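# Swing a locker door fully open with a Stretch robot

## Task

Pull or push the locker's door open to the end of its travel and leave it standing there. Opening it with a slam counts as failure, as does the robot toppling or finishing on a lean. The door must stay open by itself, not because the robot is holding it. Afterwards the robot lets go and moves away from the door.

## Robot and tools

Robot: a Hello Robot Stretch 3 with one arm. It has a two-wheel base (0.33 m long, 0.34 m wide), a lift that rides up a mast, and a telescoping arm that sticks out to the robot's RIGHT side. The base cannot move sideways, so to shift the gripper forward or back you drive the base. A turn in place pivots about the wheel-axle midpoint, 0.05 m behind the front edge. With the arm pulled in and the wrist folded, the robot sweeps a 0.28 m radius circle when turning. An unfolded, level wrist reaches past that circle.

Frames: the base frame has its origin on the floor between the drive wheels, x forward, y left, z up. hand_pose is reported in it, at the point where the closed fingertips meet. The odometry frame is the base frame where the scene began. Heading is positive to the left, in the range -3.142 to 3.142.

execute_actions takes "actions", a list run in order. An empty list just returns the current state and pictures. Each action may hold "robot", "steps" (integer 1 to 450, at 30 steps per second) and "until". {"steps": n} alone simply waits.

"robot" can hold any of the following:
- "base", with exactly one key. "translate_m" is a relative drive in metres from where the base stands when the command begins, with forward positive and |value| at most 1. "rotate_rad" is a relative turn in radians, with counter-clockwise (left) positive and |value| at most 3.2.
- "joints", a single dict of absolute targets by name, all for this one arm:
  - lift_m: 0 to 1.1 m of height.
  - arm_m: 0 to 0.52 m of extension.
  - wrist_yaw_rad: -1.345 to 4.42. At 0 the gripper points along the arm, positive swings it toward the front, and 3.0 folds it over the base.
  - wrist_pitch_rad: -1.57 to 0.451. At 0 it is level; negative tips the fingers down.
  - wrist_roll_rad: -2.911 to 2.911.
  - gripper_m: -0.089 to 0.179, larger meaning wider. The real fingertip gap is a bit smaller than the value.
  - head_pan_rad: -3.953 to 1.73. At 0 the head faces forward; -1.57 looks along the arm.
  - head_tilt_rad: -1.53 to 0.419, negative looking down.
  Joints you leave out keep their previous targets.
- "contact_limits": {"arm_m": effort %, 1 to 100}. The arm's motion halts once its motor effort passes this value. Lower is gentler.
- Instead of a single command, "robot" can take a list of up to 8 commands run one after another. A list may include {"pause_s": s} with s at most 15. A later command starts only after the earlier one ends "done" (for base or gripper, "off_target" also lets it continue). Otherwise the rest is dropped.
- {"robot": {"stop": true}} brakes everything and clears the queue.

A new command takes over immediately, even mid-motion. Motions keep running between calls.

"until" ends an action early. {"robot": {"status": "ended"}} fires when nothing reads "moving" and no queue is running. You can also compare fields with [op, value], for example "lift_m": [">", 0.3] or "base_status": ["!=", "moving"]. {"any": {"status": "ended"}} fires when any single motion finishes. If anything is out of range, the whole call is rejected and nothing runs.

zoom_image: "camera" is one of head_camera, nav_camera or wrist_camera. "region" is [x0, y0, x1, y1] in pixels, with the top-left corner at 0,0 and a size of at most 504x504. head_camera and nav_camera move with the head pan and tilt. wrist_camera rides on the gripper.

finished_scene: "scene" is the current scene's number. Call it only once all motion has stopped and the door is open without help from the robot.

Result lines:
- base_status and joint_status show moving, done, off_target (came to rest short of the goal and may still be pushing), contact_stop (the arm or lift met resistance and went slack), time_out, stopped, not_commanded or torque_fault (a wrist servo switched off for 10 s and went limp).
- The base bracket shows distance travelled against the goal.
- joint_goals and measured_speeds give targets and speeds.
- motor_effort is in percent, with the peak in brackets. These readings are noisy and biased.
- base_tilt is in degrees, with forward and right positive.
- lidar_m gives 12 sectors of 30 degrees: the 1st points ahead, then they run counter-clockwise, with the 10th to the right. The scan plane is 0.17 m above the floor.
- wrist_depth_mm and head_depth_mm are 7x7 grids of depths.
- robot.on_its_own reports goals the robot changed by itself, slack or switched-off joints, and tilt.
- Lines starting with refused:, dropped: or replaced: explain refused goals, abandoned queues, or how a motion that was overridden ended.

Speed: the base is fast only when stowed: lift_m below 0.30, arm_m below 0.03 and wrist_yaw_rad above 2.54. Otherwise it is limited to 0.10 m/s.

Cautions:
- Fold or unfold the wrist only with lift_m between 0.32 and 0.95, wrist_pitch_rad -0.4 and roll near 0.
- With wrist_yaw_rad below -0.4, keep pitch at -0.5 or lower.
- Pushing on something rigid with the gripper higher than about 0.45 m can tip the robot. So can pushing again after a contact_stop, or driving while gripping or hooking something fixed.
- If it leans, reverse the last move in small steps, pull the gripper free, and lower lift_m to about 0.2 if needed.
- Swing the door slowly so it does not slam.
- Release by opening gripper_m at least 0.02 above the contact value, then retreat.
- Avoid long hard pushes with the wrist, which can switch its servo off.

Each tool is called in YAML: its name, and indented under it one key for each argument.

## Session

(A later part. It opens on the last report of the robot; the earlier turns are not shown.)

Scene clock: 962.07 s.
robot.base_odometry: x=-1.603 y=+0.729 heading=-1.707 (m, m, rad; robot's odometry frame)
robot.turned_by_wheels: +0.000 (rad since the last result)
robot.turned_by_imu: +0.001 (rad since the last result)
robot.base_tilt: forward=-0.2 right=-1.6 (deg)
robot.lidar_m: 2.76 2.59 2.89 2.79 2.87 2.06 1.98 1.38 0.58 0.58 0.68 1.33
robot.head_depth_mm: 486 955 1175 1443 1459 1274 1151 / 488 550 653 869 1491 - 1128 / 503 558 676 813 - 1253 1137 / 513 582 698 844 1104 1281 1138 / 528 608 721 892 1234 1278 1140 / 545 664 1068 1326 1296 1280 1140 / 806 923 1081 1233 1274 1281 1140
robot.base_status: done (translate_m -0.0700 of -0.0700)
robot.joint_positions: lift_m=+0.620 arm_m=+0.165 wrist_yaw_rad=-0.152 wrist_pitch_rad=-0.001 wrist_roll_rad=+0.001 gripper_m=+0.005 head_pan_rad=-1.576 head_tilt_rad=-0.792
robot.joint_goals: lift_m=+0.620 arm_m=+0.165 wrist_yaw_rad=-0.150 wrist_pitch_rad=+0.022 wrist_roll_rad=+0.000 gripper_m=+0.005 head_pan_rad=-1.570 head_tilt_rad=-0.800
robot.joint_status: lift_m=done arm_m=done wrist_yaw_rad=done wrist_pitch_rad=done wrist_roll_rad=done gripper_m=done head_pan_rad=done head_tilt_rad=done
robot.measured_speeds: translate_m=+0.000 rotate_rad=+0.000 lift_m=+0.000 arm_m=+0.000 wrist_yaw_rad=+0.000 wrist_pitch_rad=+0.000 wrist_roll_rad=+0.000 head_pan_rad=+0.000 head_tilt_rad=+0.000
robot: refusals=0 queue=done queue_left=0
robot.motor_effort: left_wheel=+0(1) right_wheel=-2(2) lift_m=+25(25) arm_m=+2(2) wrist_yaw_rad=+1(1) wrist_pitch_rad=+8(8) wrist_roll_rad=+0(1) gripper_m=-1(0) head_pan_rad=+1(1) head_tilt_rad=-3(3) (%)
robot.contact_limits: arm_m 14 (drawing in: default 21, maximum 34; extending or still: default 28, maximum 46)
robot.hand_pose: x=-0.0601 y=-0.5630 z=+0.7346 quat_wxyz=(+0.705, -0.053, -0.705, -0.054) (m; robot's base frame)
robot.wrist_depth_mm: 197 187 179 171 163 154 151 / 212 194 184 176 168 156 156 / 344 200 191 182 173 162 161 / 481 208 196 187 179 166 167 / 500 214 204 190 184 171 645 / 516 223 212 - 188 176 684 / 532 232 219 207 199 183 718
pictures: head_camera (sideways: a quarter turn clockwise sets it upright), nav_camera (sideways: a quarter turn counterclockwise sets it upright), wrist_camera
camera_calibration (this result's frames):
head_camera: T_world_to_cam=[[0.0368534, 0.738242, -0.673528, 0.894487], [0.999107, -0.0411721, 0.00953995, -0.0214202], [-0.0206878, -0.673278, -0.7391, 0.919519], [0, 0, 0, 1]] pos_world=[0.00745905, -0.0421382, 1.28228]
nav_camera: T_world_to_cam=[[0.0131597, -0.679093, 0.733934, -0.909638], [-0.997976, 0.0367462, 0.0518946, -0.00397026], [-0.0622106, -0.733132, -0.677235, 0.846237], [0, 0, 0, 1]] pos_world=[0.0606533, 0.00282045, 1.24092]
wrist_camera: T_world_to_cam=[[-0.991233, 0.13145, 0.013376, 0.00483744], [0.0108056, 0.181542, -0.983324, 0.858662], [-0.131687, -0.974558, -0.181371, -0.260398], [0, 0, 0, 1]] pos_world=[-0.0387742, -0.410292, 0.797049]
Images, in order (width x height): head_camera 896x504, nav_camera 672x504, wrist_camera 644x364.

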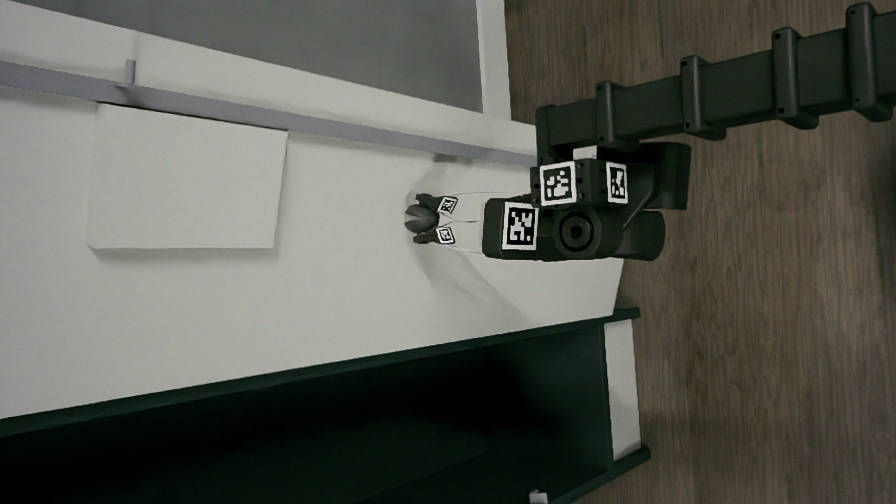

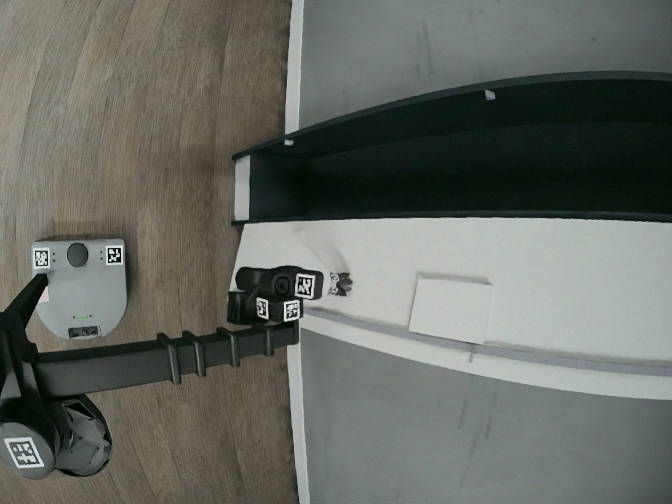

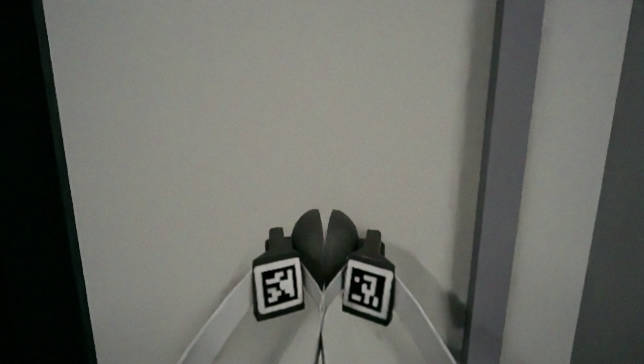

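execute_actions:
  actions:
    - {"robot": {"joints": {"arm_m": 0.18}, "contact_limits": {"arm_m": 14}}, "steps": 90, "until": {"robot": {"status": "ended"}}}

Scene clock: 966.43 s.
robot.base_odometry: x=-1.603 y=+0.729 heading=-1.707 (m, m, rad; robot's odometry frame)
robot.turned_by_wheels: +0.000 (rad since the last result)
robot.turned_by_imu: +0.001 (rad since the last result)
robot.base_tilt: forward=-0.2 right=-1.7 (deg)
robot.lidar_m: 2.76 2.59 2.89 2.80 2.87 2.07 1.98 1.39 0.61 0.60 0.67 1.33
robot.head_depth_mm: 508 976 1177 1441 1458 1276 1154 / 506 573 683 917 1486 - 1130 / 519 577 697 842 - 1257 1140 / 526 596 710 861 1120 1279 1137 / 533 614 727 892 1240 1278 1139 / 549 666 1064 1323 1299 1285 1139 / 806 924 1078 1235 1268 1285 1142
robot.base_status: done (translate_m -0.0700 of -0.0700)
robot.joint_positions: lift_m=+0.620 arm_m=+0.180 wrist_yaw_rad=-0.152 wrist_pitch_rad=-0.001 wrist_roll_rad=+0.001 gripper_m=+0.005 head_pan_rad=-1.576 head_tilt_rad=-0.792
robot.joint_goals: lift_m=+0.620 arm_m=+0.180 wrist_yaw_rad=-0.150 wrist_pitch_rad=+0.022 wrist_roll_rad=+0.000 gripper_m=+0.005 head_pan_rad=-1.570 head_tilt_rad=-0.800
robot.joint_status: lift_m=done arm_m=done wrist_yaw_rad=done wrist_pitch_rad=done wrist_roll_rad=done gripper_m=done head_pan_rad=done head_tilt_rad=done
robot.measured_speeds: translate_m=+0.000 rotate_rad=+0.000 lift_m=+0.000 arm_m=+0.000 wrist_yaw_rad=+0.000 wrist_pitch_rad=+0.000 wrist_roll_rad=+0.000 head_pan_rad=+0.000 head_tilt_rad=+0.000
robot: refusals=0 queue=done queue_left=0
robot.motor_effort: left_wheel=+0(0) right_wheel=-1(1) lift_m=+25(25) arm_m=+3(5) wrist_yaw_rad=+1(3) wrist_pitch_rad=+8(8) wrist_roll_rad=+0(0) gripper_m=-1(0) head_pan_rad=+1(2) head_tilt_rad=-3(3) (%)
robot.contact_limits: arm_m 14 (drawing in: default 21, maximum 34; extending or still: default 28, maximum 46)
robot.hand_pose: x=-0.0602 y=-0.5780 z=+0.7346 quat_wxyz=(+0.705, -0.053, -0.705, -0.054) (m; robot's base frame)
robot.wrist_depth_mm: 182 179 174 171 167 162 162 / 189 184 180 175 172 167 167 / 195 190 185 180 177 169 172 / 210 196 191 187 182 176 627 / 352 203 198 191 189 182 646 / 500 210 205 - 195 187 664 / 518 218 214 207 203 194 705
pictures: head_camera (sideways: a quarter turn clockwise sets it upright), nav_camera (sideways: a quarter turn counterclockwise sets it upright), wrist_camera
camera_calibration (this result's frames):
head_camera: T_world_to_cam=[[0.0368541, 0.738242, -0.673528, 0.894487], [0.999106, -0.0411731, 0.00953995, -0.0214202], [-0.0206885, -0.673278, -0.7391, 0.919519], [0, 0, 0, 1]] pos_world=[0.00745901, -0.0421382, 1.28228]
nav_camera: T_world_to_cam=[[0.0131591, -0.679093, 0.733934, -0.909638], [-0.997976, 0.0367472, 0.0518946, -0.00397026], [-0.0622113, -0.733132, -0.677235, 0.846237], [0, 0, 0, 1]] pos_world=[0.0606533, 0.0028204, 1.24092]
wrist_camera: T_world_to_cam=[[-0.991189, 0.131777, 0.0133759, 0.0069176], [0.0108662, 0.181545, -0.983323, 0.861388], [-0.132007, -0.974513, -0.181377, -0.275015], [0, 0, 0, 1]] pos_world=[-0.0388074, -0.425298, 0.797049]
Images, in order (width x height): head_camera 896x504, nav_camera 672x504, wrist_camera 644x364.

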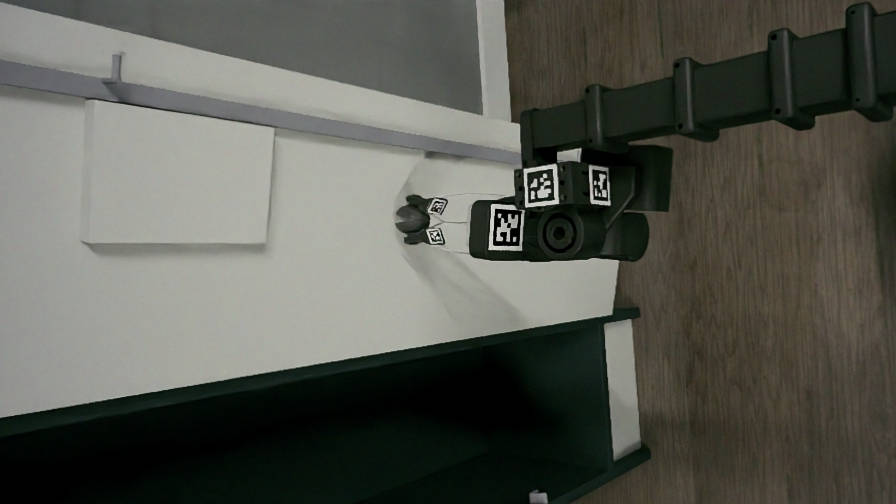

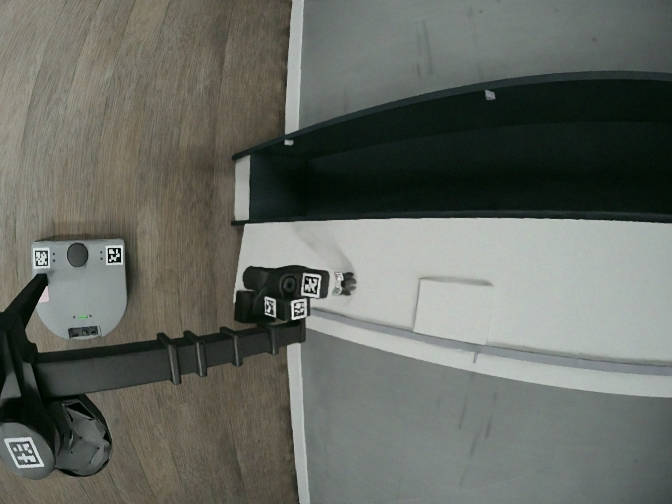

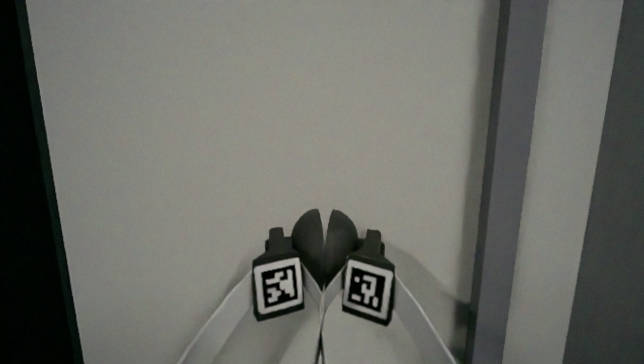

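execute_actions:
  actions:
    - {"robot": {"joints": {"arm_m": 0.192}, "contact_limits": {"arm_m": 12}}, "steps": 90, "until": {"robot": {"status": "ended"}}}

Scene clock: 971.40 s.
robot.base_odometry: x=-1.603 y=+0.729 heading=-1.707 (m, m, rad; robot's odometry frame)
robot.turned_by_wheels: +0.000 (rad since the last result)
robot.turned_by_imu: +0.001 (rad since the last result)
robot.base_tilt: forward=-0.2 right=-1.6 (deg)
robot.lidar_m: 2.75 2.59 2.89 2.79 2.87 2.07 1.98 1.38 0.61 0.61 0.67 1.33
robot.head_depth_mm: 518 972 1176 1438 1452 1279 1159 / 511 577 689 1309 1506 - 1123 / 522 578 702 839 - 1269 1136 / 528 598 714 849 1121 1282 1139 / 534 616 726 890 1239 1282 1140 / 548 665 1065 1320 1291 1281 1141 / 804 924 1083 1232 1271 1283 1145
robot.base_status: done (translate_m -0.0700 of -0.0700)
robot.joint_positions: lift_m=+0.620 arm_m=+0.192 wrist_yaw_rad=-0.152 wrist_pitch_rad=-0.001 wrist_roll_rad=+0.001 gripper_m=+0.005 head_pan_rad=-1.576 head_tilt_rad=-0.792
robot.joint_goals: lift_m=+0.620 arm_m=+0.192 wrist_yaw_rad=-0.150 wrist_pitch_rad=+0.022 wrist_roll_rad=+0.000 gripper_m=+0.005 head_pan_rad=-1.570 head_tilt_rad=-0.800
robot.joint_status: lift_m=done arm_m=done wrist_yaw_rad=done wrist_pitch_rad=done wrist_roll_rad=done gripper_m=done head_pan_rad=done head_tilt_rad=done
robot.measured_speeds: translate_m=+0.000 rotate_rad=+0.000 lift_m=+0.000 arm_m=+0.000 wrist_yaw_rad=+0.000 wrist_pitch_rad=+0.000 wrist_roll_rad=+0.000 head_pan_rad=+0.000 head_tilt_rad=+0.000
robot: refusals=0 queue=done queue_left=0
robot.motor_effort: left_wheel=+1(0) right_wheel=-1(1) lift_m=+25(25) arm_m=+2(3) wrist_yaw_rad=+1(1) wrist_pitch_rad=+8(8) wrist_roll_rad=+0(0) gripper_m=+0(0) head_pan_rad=+2(1) head_tilt_rad=-3(3) (%)
robot.contact_limits: arm_m 12 (drawing in: default 21, maximum 34; extending or still: default 28, maximum 46)
robot.hand_pose: x=-0.0601 y=-0.5899 z=+0.7346 quat_wxyz=(+0.705, -0.053, -0.705, -0.054) (m; robot's base frame)
robot.wrist_depth_mm: 170 168 165 162 159 155 153 / 176 173 170 166 164 160 159 / 182 179 175 172 169 159 165 / 190 184 182 178 174 169 170 / 197 190 188 182 179 172 178 / 221 198 194 - 185 180 650 / 498 205 201 198 192 186 679
pictures: head_camera (sideways: a quarter turn clockwise sets it upright), nav_camera (sideways: a quarter turn counterclockwise sets it upright), wrist_camera
camera_calibration (this result's frames):
head_camera: T_world_to_cam=[[0.0368533, 0.738242, -0.673528, 0.894487], [0.999107, -0.041172, 0.00953994, -0.0214202], [-0.0206877, -0.673278, -0.7391, 0.919519], [0, 0, 0, 1]] pos_world=[0.00745906, -0.0421382, 1.28228]
nav_camera: T_world_to_cam=[[0.0131598, -0.679093, 0.733934, -0.909638], [-0.997976, 0.0367461, 0.0518946, -0.00397026], [-0.0622105, -0.733132, -0.677235, 0.846237], [0, 0, 0, 1]] pos_world=[0.0606532, 0.00282046, 1.24092]
wrist_camera: T_world_to_cam=[[-0.991222, 0.131526, 0.0133768, 0.00841003], [0.0108139, 0.181507, -0.98333, 0.863554], [-0.131761, -0.974554, -0.181336, -0.286726], [0, 0, 0, 1]] pos_world=[-0.0387816, -0.437277, 0.797053]
Images, in order (width x height): head_camera 896x504, nav_camera 672x504, wrist_camera 644x364.

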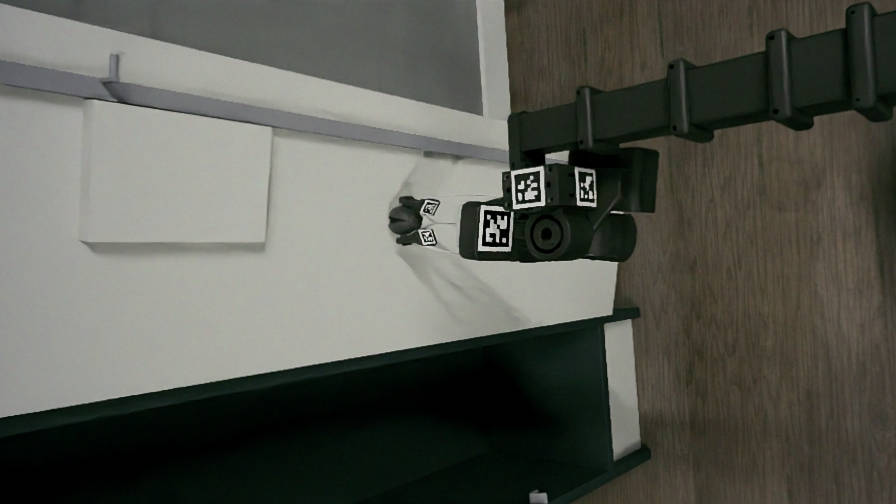

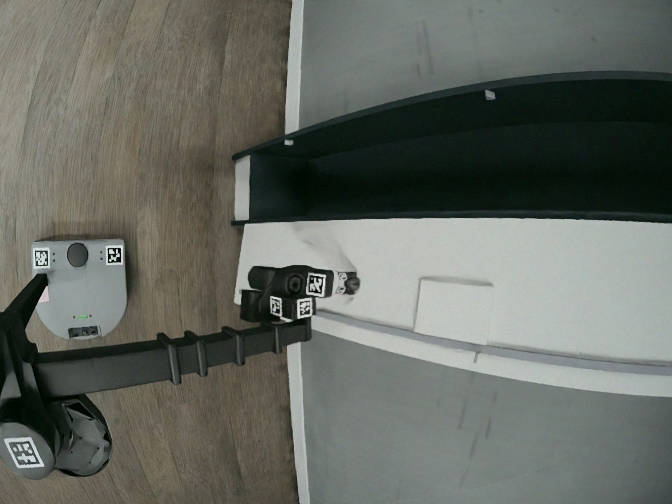

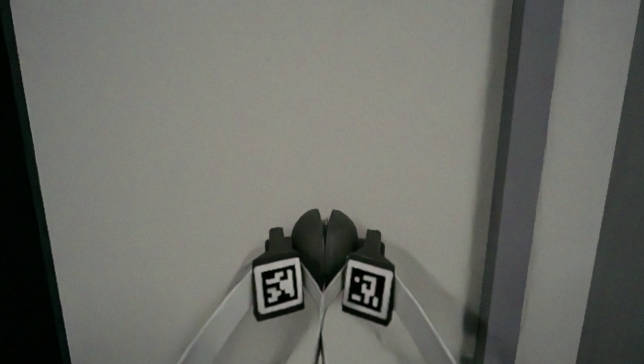

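execute_actions:
  actions:
    - {"robot": {"joints": {"arm_m": 0.202}, "contact_limits": {"arm_m": 12}}, "steps": 90, "until": {"robot": {"status": "ended"}}}

Scene clock: 981.93 s.
robot.base_odometry: x=-1.603 y=+0.729 heading=-1.707 (m, m, rad; robot's odometry frame)
robot.turned_by_wheels: +0.000 (rad since the last result)
robot.turned_by_imu: +0.001 (rad since the last result)
robot.base_tilt: forward=-0.2 right=-1.6 (deg)
robot.lidar_m: 2.76 2.59 2.89 2.80 2.87 2.07 1.98 1.38 0.63 0.62 0.67 1.32
robot.head_depth_mm: 542 978 1175 1440 1454 1276 1167 / 524 601 722 1342 1499 - 1130 / 529 597 723 860 - 1278 1135 / 537 611 730 861 1180 1278 1140 / 539 619 732 894 1245 1279 1139 / 548 665 1067 1324 1295 1281 1142 / 804 922 1079 1232 1270 1282 1142
robot.base_status: done (translate_m -0.0700 of -0.0700)
robot.joint_positions: lift_m=+0.620 arm_m=+0.202 wrist_yaw_rad=-0.152 wrist_pitch_rad=-0.001 wrist_roll_rad=+0.001 gripper_m=+0.005 head_pan_rad=-1.576 head_tilt_rad=-0.792
robot.joint_goals: lift_m=+0.620 arm_m=+0.202 wrist_yaw_rad=-0.150 wrist_pitch_rad=+0.022 wrist_roll_rad=+0.000 gripper_m=+0.005 head_pan_rad=-1.570 head_tilt_rad=-0.800
robot.joint_status: lift_m=done arm_m=done wrist_yaw_rad=done wrist_pitch_rad=done wrist_roll_rad=done gripper_m=done head_pan_rad=done head_tilt_rad=done
robot.measured_speeds: translate_m=+0.000 rotate_rad=+0.000 lift_m=+0.000 arm_m=+0.000 wrist_yaw_rad=+0.000 wrist_pitch_rad=+0.000 wrist_roll_rad=+0.000 head_pan_rad=+0.000 head_tilt_rad=+0.000
robot: refusals=0 queue=done queue_left=0
robot.motor_effort: left_wheel=+1(1) right_wheel=-1(2) lift_m=+25(25) arm_m=+3(4) wrist_yaw_rad=+1(2) wrist_pitch_rad=+8(8) wrist_roll_rad=+0(0) gripper_m=-1(0) head_pan_rad=+1(1) head_tilt_rad=-4(3) (%)
robot.contact_limits: arm_m 12 (drawing in: default 21, maximum 34; extending or still: default 28, maximum 46)
robot.hand_pose: x=-0.0602 y=-0.5999 z=+0.7346 quat_wxyz=(+0.705, -0.053, -0.705, -0.054) (m; robot's base frame)
robot.wrist_depth_mm: 163 164 165 166 166 164 169 / 168 169 171 171 172 170 175 / 173 174 175 176 177 175 570 / 179 179 181 182 183 182 597 / 186 185 186 185 189 188 619 / 193 192 192 - 196 193 637 / 213 198 200 202 203 201 666
pictures: head_camera (sideways: a quarter turn clockwise sets it upright), nav_camera (sideways: a quarter turn counterclockwise sets it upright), wrist_camera
camera_calibration (this result's frames):
head_camera: T_world_to_cam=[[0.0368534, 0.738242, -0.673528, 0.894487], [0.999107, -0.0411721, 0.00953994, -0.0214202], [-0.0206878, -0.673278, -0.7391, 0.919519], [0, 0, 0, 1]] pos_world=[0.00745905, -0.0421382, 1.28228]
nav_camera: T_world_to_cam=[[0.0131597, -0.679093, 0.733934, -0.909638], [-0.997976, 0.0367462, 0.0518946, -0.00397026], [-0.0622106, -0.733132, -0.677235, 0.846237], [0, 0, 0, 1]] pos_world=[0.0606533, 0.00282046, 1.24092]
wrist_camera: T_world_to_cam=[[-0.991204, 0.131666, 0.0133769, 0.00977562], [0.0108387, 0.1815, -0.983331, 0.86537], [-0.131899, -0.974537, -0.18133, -0.296484], [0, 0, 0, 1]] pos_world=[-0.0387958, -0.447286, 0.797053]
Images, in order (width x height): head_camera 896x504, nav_camera 672x504, wrist_camera 644x364.

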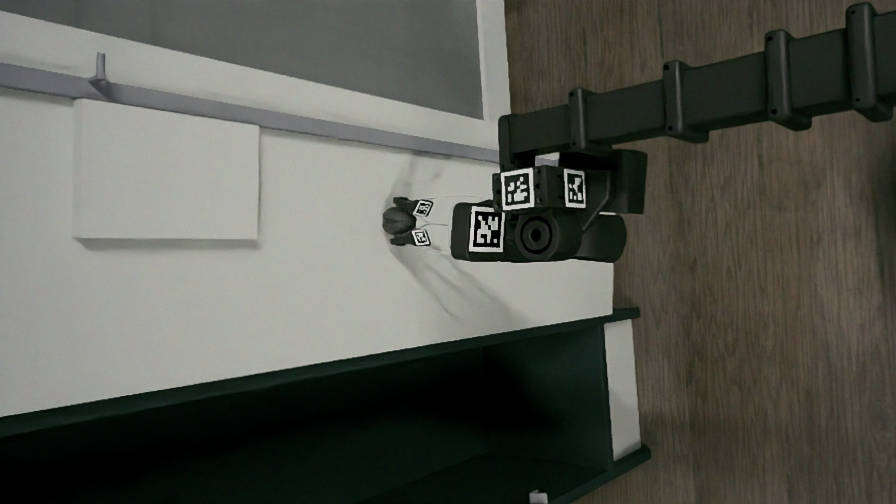

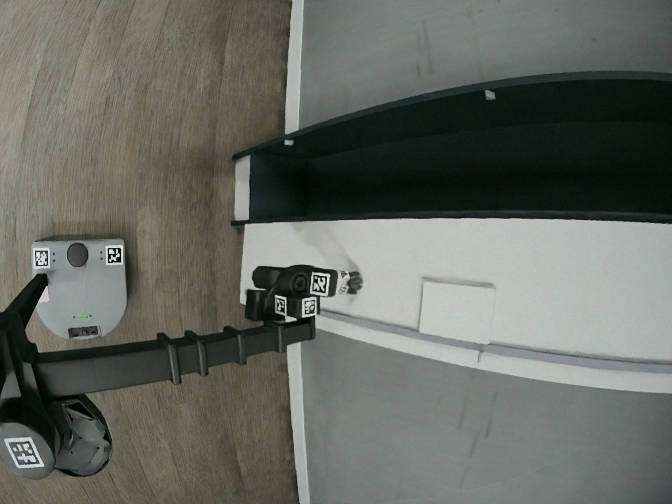

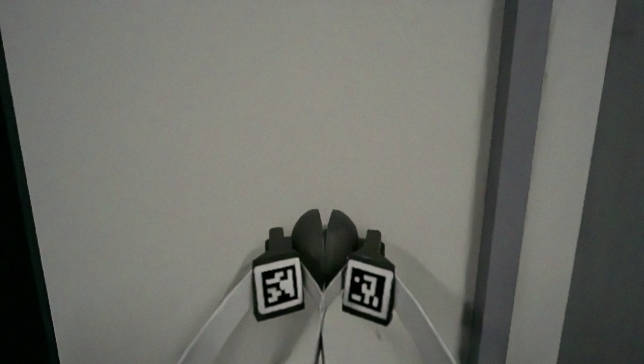

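execute_actions:
  actions:
    - {"robot": {"joints": {"arm_m": 0.212}, "contact_limits": {"arm_m": 12}}, "steps": 90, "until": {"robot": {"status": "ended"}}}

Scene clock: 989.70 s.
robot.base_odometry: x=-1.603 y=+0.729 heading=-1.707 (m, m, rad; robot's odometry frame)
robot.turned_by_wheels: +0.000 (rad since the last result)
robot.turned_by_imu: +0.001 (rad since the last result)
robot.base_tilt: forward=-0.2 right=-1.7 (deg)
robot.lidar_m: 2.75 2.60 2.89 2.79 2.87 2.07 1.98 1.38 0.64 0.63 0.67 1.33
robot.head_depth_mm: 550 992 1175 1438 1458 1276 1162 / 529 607 732 1343 1482 - 1130 / 534 601 730 865 - 1276 1138 / 540 616 733 865 1187 1279 1138 / 542 623 734 893 1243 1280 1138 / 548 666 1071 1323 1297 1282 1141 / 804 922 1086 1233 1270 1287 1141
robot.base_status: done (translate_m -0.0700 of -0.0700)
robot.joint_positions: lift_m=+0.620 arm_m=+0.211 wrist_yaw_rad=-0.149 wrist_pitch_rad=-0.001 wrist_roll_rad=+0.001 gripper_m=+0.005 head_pan_rad=-1.576 head_tilt_rad=-0.792
robot.joint_goals: lift_m=+0.620 arm_m=+0.212 wrist_yaw_rad=-0.150 wrist_pitch_rad=+0.022 wrist_roll_rad=+0.000 gripper_m=+0.005 head_pan_rad=-1.570 head_tilt_rad=-0.800
robot.joint_status: lift_m=done arm_m=done wrist_yaw_rad=done wrist_pitch_rad=done wrist_roll_rad=done gripper_m=done head_pan_rad=done head_tilt_rad=done
robot.measured_speeds: translate_m=+0.000 rotate_rad=+0.000 lift_m=+0.000 arm_m=+0.000 wrist_yaw_rad=+0.000 wrist_pitch_rad=+0.000 wrist_roll_rad=+0.000 head_pan_rad=+0.000 head_tilt_rad=+0.000
robot: refusals=0 queue=done queue_left=0
robot.motor_effort: left_wheel=+1(2) right_wheel=-2(4) lift_m=+25(25) arm_m=+8(7) wrist_yaw_rad=+0(1) wrist_pitch_rad=+8(8) wrist_roll_rad=+0(0) gripper_m=+0(1) head_pan_rad=+1(1) head_tilt_rad=-3(3) (%)
robot.contact_limits: arm_m 12 (drawing in: default 21, maximum 34; extending or still: default 28, maximum 46)
robot.hand_pose: x=-0.0596 y=-0.6095 z=+0.7345 quat_wxyz=(+0.705, -0.052, -0.705, -0.054) (m; robot's base frame)
robot.wrist_depth_mm: 155 157 159 161 162 162 166 / 161 162 164 166 168 167 172 / 165 167 168 172 173 172 178 / 171 172 174 176 178 178 577 / 177 178 180 181 184 183 598 / 184 184 185 - 190 191 627 / 192 190 193 195 198 197 656
pictures: head_camera (sideways: a quarter turn clockwise sets it upright), nav_camera (sideways: a quarter turn counterclockwise sets it upright), wrist_camera
camera_calibration (this result's frames):
head_camera: T_world_to_cam=[[0.0368538, 0.738242, -0.673528, 0.894487], [0.999106, -0.0411727, 0.00953995, -0.0214202], [-0.0206882, -0.673278, -0.7391, 0.919519], [0, 0, 0, 1]] pos_world=[0.00745903, -0.0421382, 1.28228]
nav_camera: T_world_to_cam=[[0.0131593, -0.679093, 0.733934, -0.909638], [-0.997976, 0.0367468, 0.0518946, -0.00397025], [-0.062211, -0.733132, -0.677235, 0.846237], [0, 0, 0, 1]] pos_world=[0.0606533, 0.00282041, 1.24092]
wrist_camera: T_world_to_cam=[[-0.991519, 0.129269, 0.0133698, 0.0101726], [0.0104505, 0.181853, -0.98327, 0.867167], [-0.129538, -0.974792, -0.181662, -0.305539], [0, 0, 0, 1]] pos_world=[-0.0385549, -0.456849, 0.797019]
Images, in order (width x height): head_camera 896x504, nav_camera 672x504, wrist_camera 644x364.

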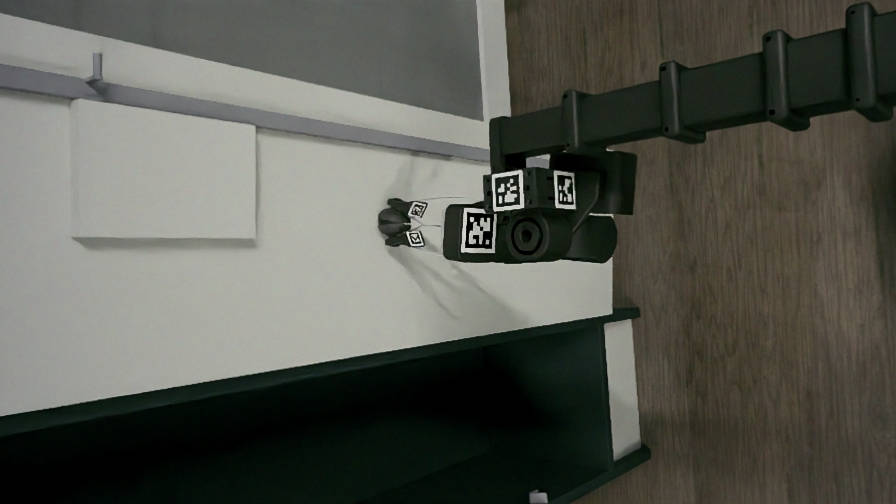

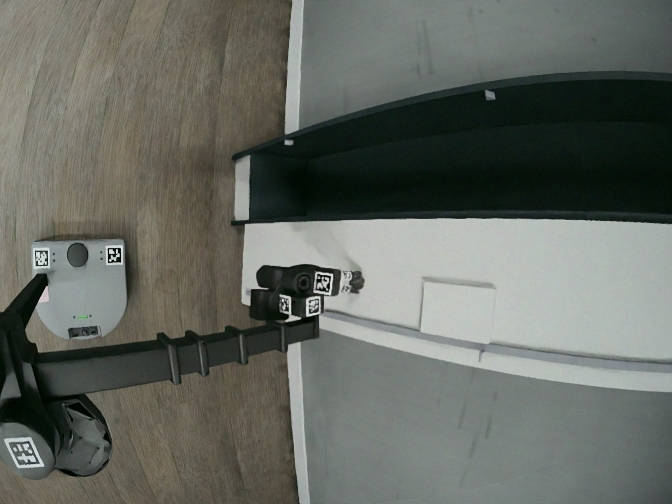

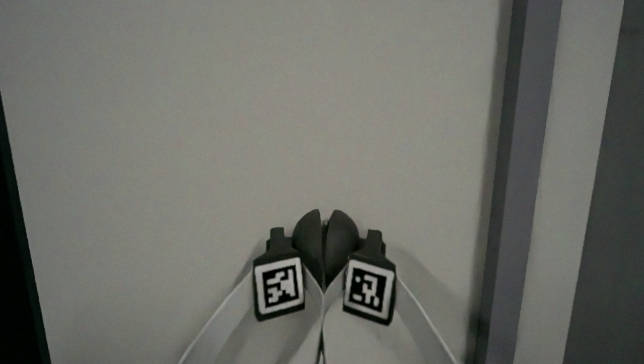

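execute_actions:
  actions:
    - {"robot": {"joints": {"arm_m": 0.22}, "contact_limits": {"arm_m": 12}}, "steps": 60, "until": {"robot": {"status": "ended"}}}
    - {"robot": {"joints": {"arm_m": 0.0}}, "steps": 200, "until": {"robot": {"status": "ended"}}}

Scene clock: 1001.70 s.
robot.base_odometry: x=-1.603 y=+0.729 heading=-1.707 (m, m, rad; robot's odometry frame)
robot.turned_by_wheels: +0.000 (rad since the last result)
robot.turned_by_imu: +0.002 (rad since the last result)
robot.base_tilt: forward=-0.2 right=-1.6 (deg)
robot.lidar_m: 2.75 2.59 2.89 2.79 2.86 2.06 1.98 1.38 0.64 0.63 0.68 1.33
robot.head_depth_mm: 549 996 1179 1446 1458 1280 1174 / 529 607 729 1340 1457 1289 - / 533 602 732 888 1182 1299 - / 540 615 731 892 1140 1306 1142 / 542 622 734 896 1244 1278 1139 / 549 666 1068 1321 1298 1286 1142 / 805 922 1081 1232 1271 1285 1145
robot.base_status: done (translate_m -0.0700 of -0.0700)
robot.joint_positions: lift_m=+0.620 arm_m=+0.000 wrist_yaw_rad=-0.150 wrist_pitch_rad=+0.000 wrist_roll_rad=+0.001 gripper_m=+0.005 head_pan_rad=-1.576 head_tilt_rad=-0.792
robot.joint_goals: lift_m=+0.620 arm_m=+0.000 wrist_yaw_rad=-0.150 wrist_pitch_rad=+0.022 wrist_roll_rad=+0.000 gripper_m=+0.005 head_pan_rad=-1.570 head_tilt_rad=-0.800
robot.joint_status: lift_m=done arm_m=done wrist_yaw_rad=done wrist_pitch_rad=done wrist_roll_rad=done gripper_m=done head_pan_rad=done head_tilt_rad=done
robot.measured_speeds: translate_m=+0.000 rotate_rad=+0.000 lift_m=+0.000 arm_m=+0.000 wrist_yaw_rad=+0.000 wrist_pitch_rad=+0.000 wrist_roll_rad=+0.000 head_pan_rad=+0.000 head_tilt_rad=+0.000
robot: refusals=0 queue=done queue_left=0
robot.motor_effort: left_wheel=+0(0) right_wheel=-2(3) lift_m=+25(25) arm_m=-3(18) wrist_yaw_rad=+0(0) wrist_pitch_rad=+8(9) wrist_roll_rad=+0(0) gripper_m=-1(2) head_pan_rad=+1(1) head_tilt_rad=-3(3) (%)
robot.hand_pose: x=-0.0597 y=-0.3986 z=+0.7348 quat_wxyz=(+0.705, -0.052, -0.705, -0.053) (m; robot's base frame)
robot.wrist_depth_mm: 596 595 355 356 360 711 747 / 598 609 361 368 374 739 785 / 609 626 375 379 381 765 802 / 619 664 388 389 399 797 815 / 612 676 399 402 416 838 852 / 611 704 409 - 820 856 911 / 603 722 432 432 437 886 922
pictures: head_camera (sideways: a quarter turn clockwise sets it upright), nav_camera (sideways: a quarter turn counterclockwise sets it upright), wrist_camera
replaced: robot.arm_m: its motion had ended contact_stop
camera_calibration (this result's frames):
head_camera: T_world_to_cam=[[0.0368535, 0.738243, -0.673528, 0.894486], [0.999107, -0.0411723, 0.00953991, -0.0214202], [-0.0206879, -0.673277, -0.7391, 0.91952], [0, 0, 0, 1]] pos_world=[0.00745905, -0.0421382, 1.28228]
nav_camera: T_world_to_cam=[[0.0131596, -0.679094, 0.733933, -0.909637], [-0.997976, 0.0367463, 0.0518946, -0.0039703], [-0.0622107, -0.733131, -0.677236, 0.846238], [0, 0, 0, 1]] pos_world=[0.0606533, 0.00282051, 1.24092]
wrist_camera: T_world_to_cam=[[-0.991472, 0.129628, 0.0133887, -0.0170545], [0.0103762, 0.180938, -0.98344, 0.828805], [-0.129904, -0.974914, -0.18074, -0.100658], [0, 0, 0, 1]] pos_world=[-0.0385847, -0.245885, 0.797115]
Images, in order (width x height): head_camera 896x504, nav_camera 672x504, wrist_camera 644x364.

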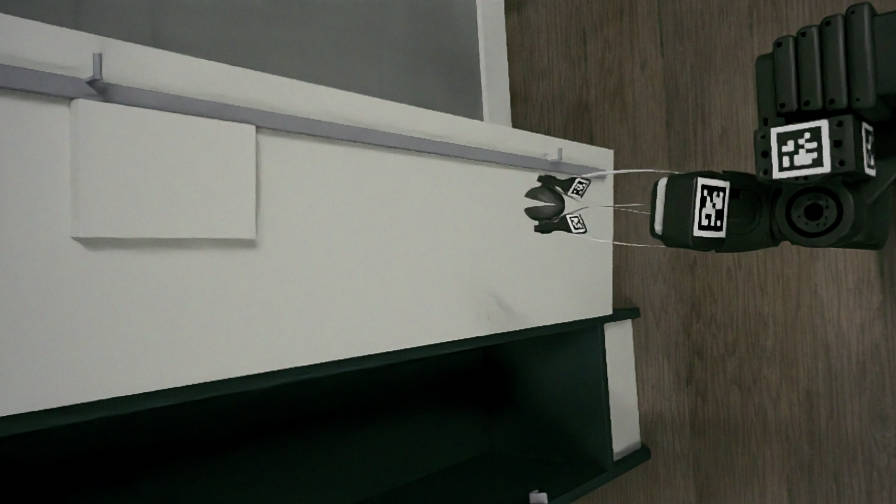

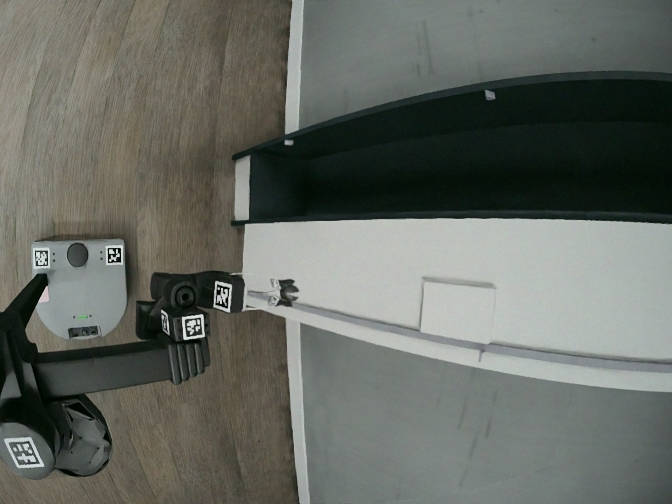

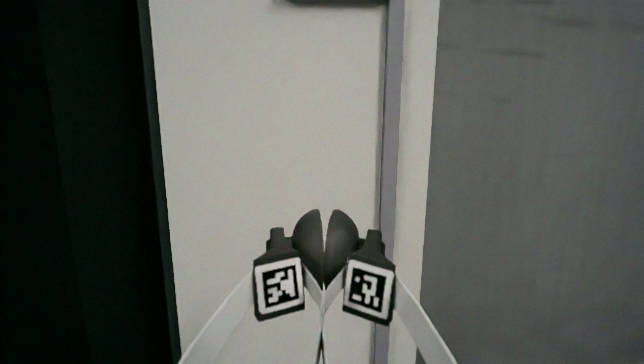

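execute_actions:
  actions:
    - {"robot": {"joints": {"wrist_yaw_rad": 1.4}}, "steps": 150, "until": {"robot": {"status": "ended"}}}

Scene clock: 1012.27 s.
robot.base_odometry: x=-1.603 y=+0.729 heading=-1.707 (m, m, rad; robot's odometry frame)
robot.turned_by_wheels: +0.000 (rad since the last result)
robot.turned_by_imu: +0.001 (rad since the last result)
robot.base_tilt: forward=-0.1 right=-1.7 (deg)
robot.lidar_m: 2.76 2.59 2.89 2.79 2.86 2.07 1.98 1.38 0.64 0.63 0.67 1.33
robot.head_depth_mm: 548 995 1175 1440 1458 1277 1174 / 530 607 728 1345 1462 1299 - / 533 601 730 890 1135 1302 - / 540 615 731 892 1139 1279 1178 / 541 623 733 891 1243 1280 - / 548 667 1068 1323 1296 1282 1125 / 804 924 1081 1237 1272 1286 1139
robot.base_status: done (translate_m -0.0700 of -0.0700)
robot.joint_positions: lift_m=+0.620 arm_m=+0.000 wrist_yaw_rad=+1.398 wrist_pitch_rad=+0.000 wrist_roll_rad=+0.001 gripper_m=+0.005 head_pan_rad=-1.576 head_tilt_rad=-0.792
robot.joint_goals: lift_m=+0.620 arm_m=+0.000 wrist_yaw_rad=+1.400 wrist_pitch_rad=+0.022 wrist_roll_rad=+0.000 gripper_m=+0.005 head_pan_rad=-1.570 head_tilt_rad=-0.800
robot.joint_status: lift_m=done arm_m=done wrist_yaw_rad=done wrist_pitch_rad=done wrist_roll_rad=done gripper_m=done head_pan_rad=done head_tilt_rad=done
robot.measured_speeds: translate_m=+0.000 rotate_rad=+0.000 lift_m=+0.000 arm_m=+0.000 wrist_yaw_rad=+0.000 wrist_pitch_rad=+0.000 wrist_roll_rad=+0.000 head_pan_rad=+0.000 head_tilt_rad=+0.000
robot: refusals=0 queue=done queue_left=0
robot.motor_effort: left_wheel=+0(1) right_wheel=-2(2) lift_m=+25(25) arm_m=-3(4) wrist_yaw_rad=+1(4) wrist_pitch_rad=+8(8) wrist_roll_rad=+0(0) gripper_m=+0(1) head_pan_rad=+2(1) head_tilt_rad=-4(3) (%)
robot.hand_pose: x=+0.2310 y=-0.1893 z=+0.7348 quat_wxyz=(+0.542, +0.455, -0.541, +0.455) (m; robot's base frame)
robot.wrist_depth_mm: - - - - - - 816 / - - - - - - 828 / - - - - - - 821 / - - - - - - 832 / - - - - - - 852 / - - - - - - 832 / - - - - - - 829
pictures: head_camera (sideways: a quarter turn clockwise sets it upright), nav_camera (sideways: a quarter turn counterclockwise sets it upright), wrist_camera
camera_calibration (this result's frames):
head_camera: T_world_to_cam=[[0.0368535, 0.738243, -0.673528, 0.894486], [0.999107, -0.0411723, 0.00953991, -0.0214202], [-0.0206879, -0.673277, -0.7391, 0.91952], [0, 0, 0, 1]] pos_world=[0.00745905, -0.0421382, 1.28228]
nav_camera: T_world_to_cam=[[0.0131596, -0.679094, 0.733933, -0.909637], [-0.997976, 0.0367463, 0.0518946, -0.0039703], [-0.0622107, -0.733131, -0.677236, 0.846238], [0, 0, 0, 1]] pos_world=[0.0606533, 0.00282051, 1.24092]
wrist_camera: T_world_to_cam=[[-0.152446, -0.988221, 0.0133888, -0.16145], [-0.180651, 0.0145438, -0.98344, 0.800551], [0.971661, -0.15234, -0.180741, 0.0423776], [0, 0, 0, 1]] pos_world=[0.0788315, -0.164736, 0.797115]
Images, in order (width x height): head_camera 896x504, nav_camera 672x504, wrist_camera 644x364.

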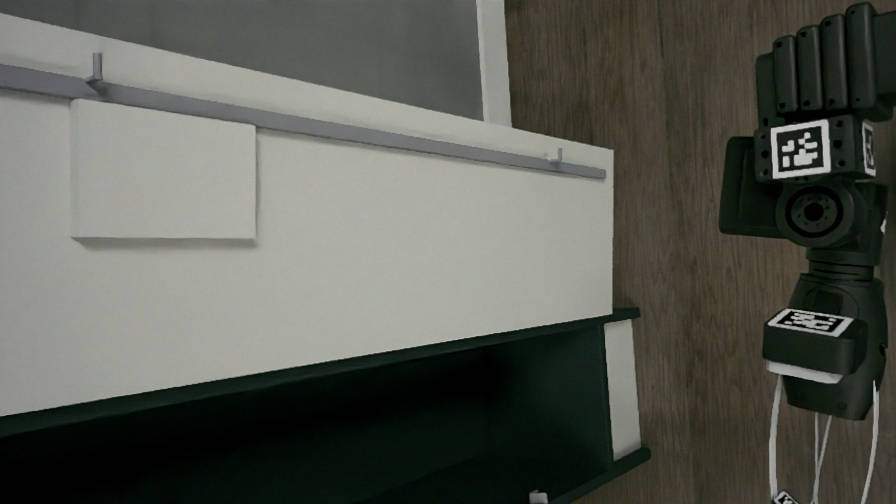

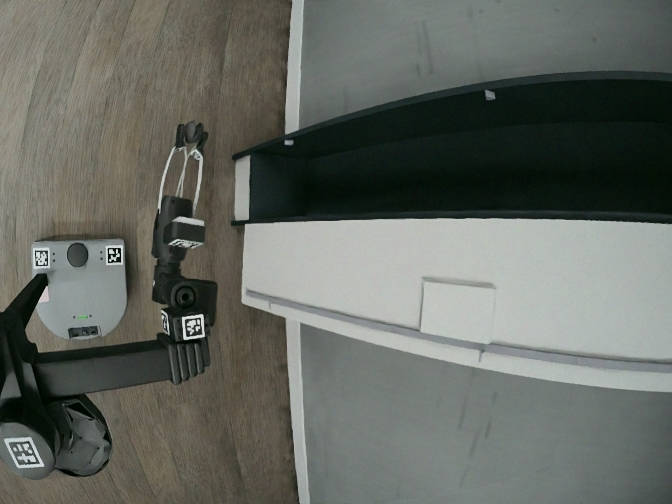

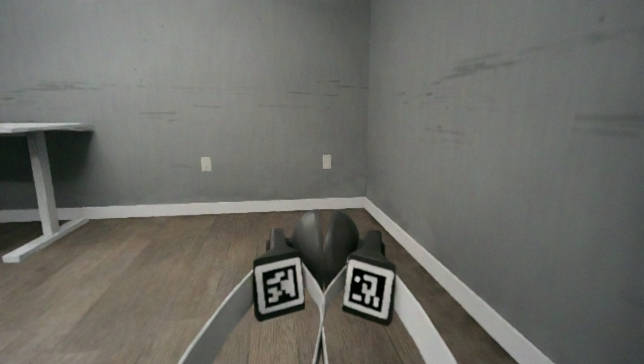

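The door is at its stop and stays put, and the robot is clear.

finished_scene:
  scene: 1

The scene is finished: the task was done.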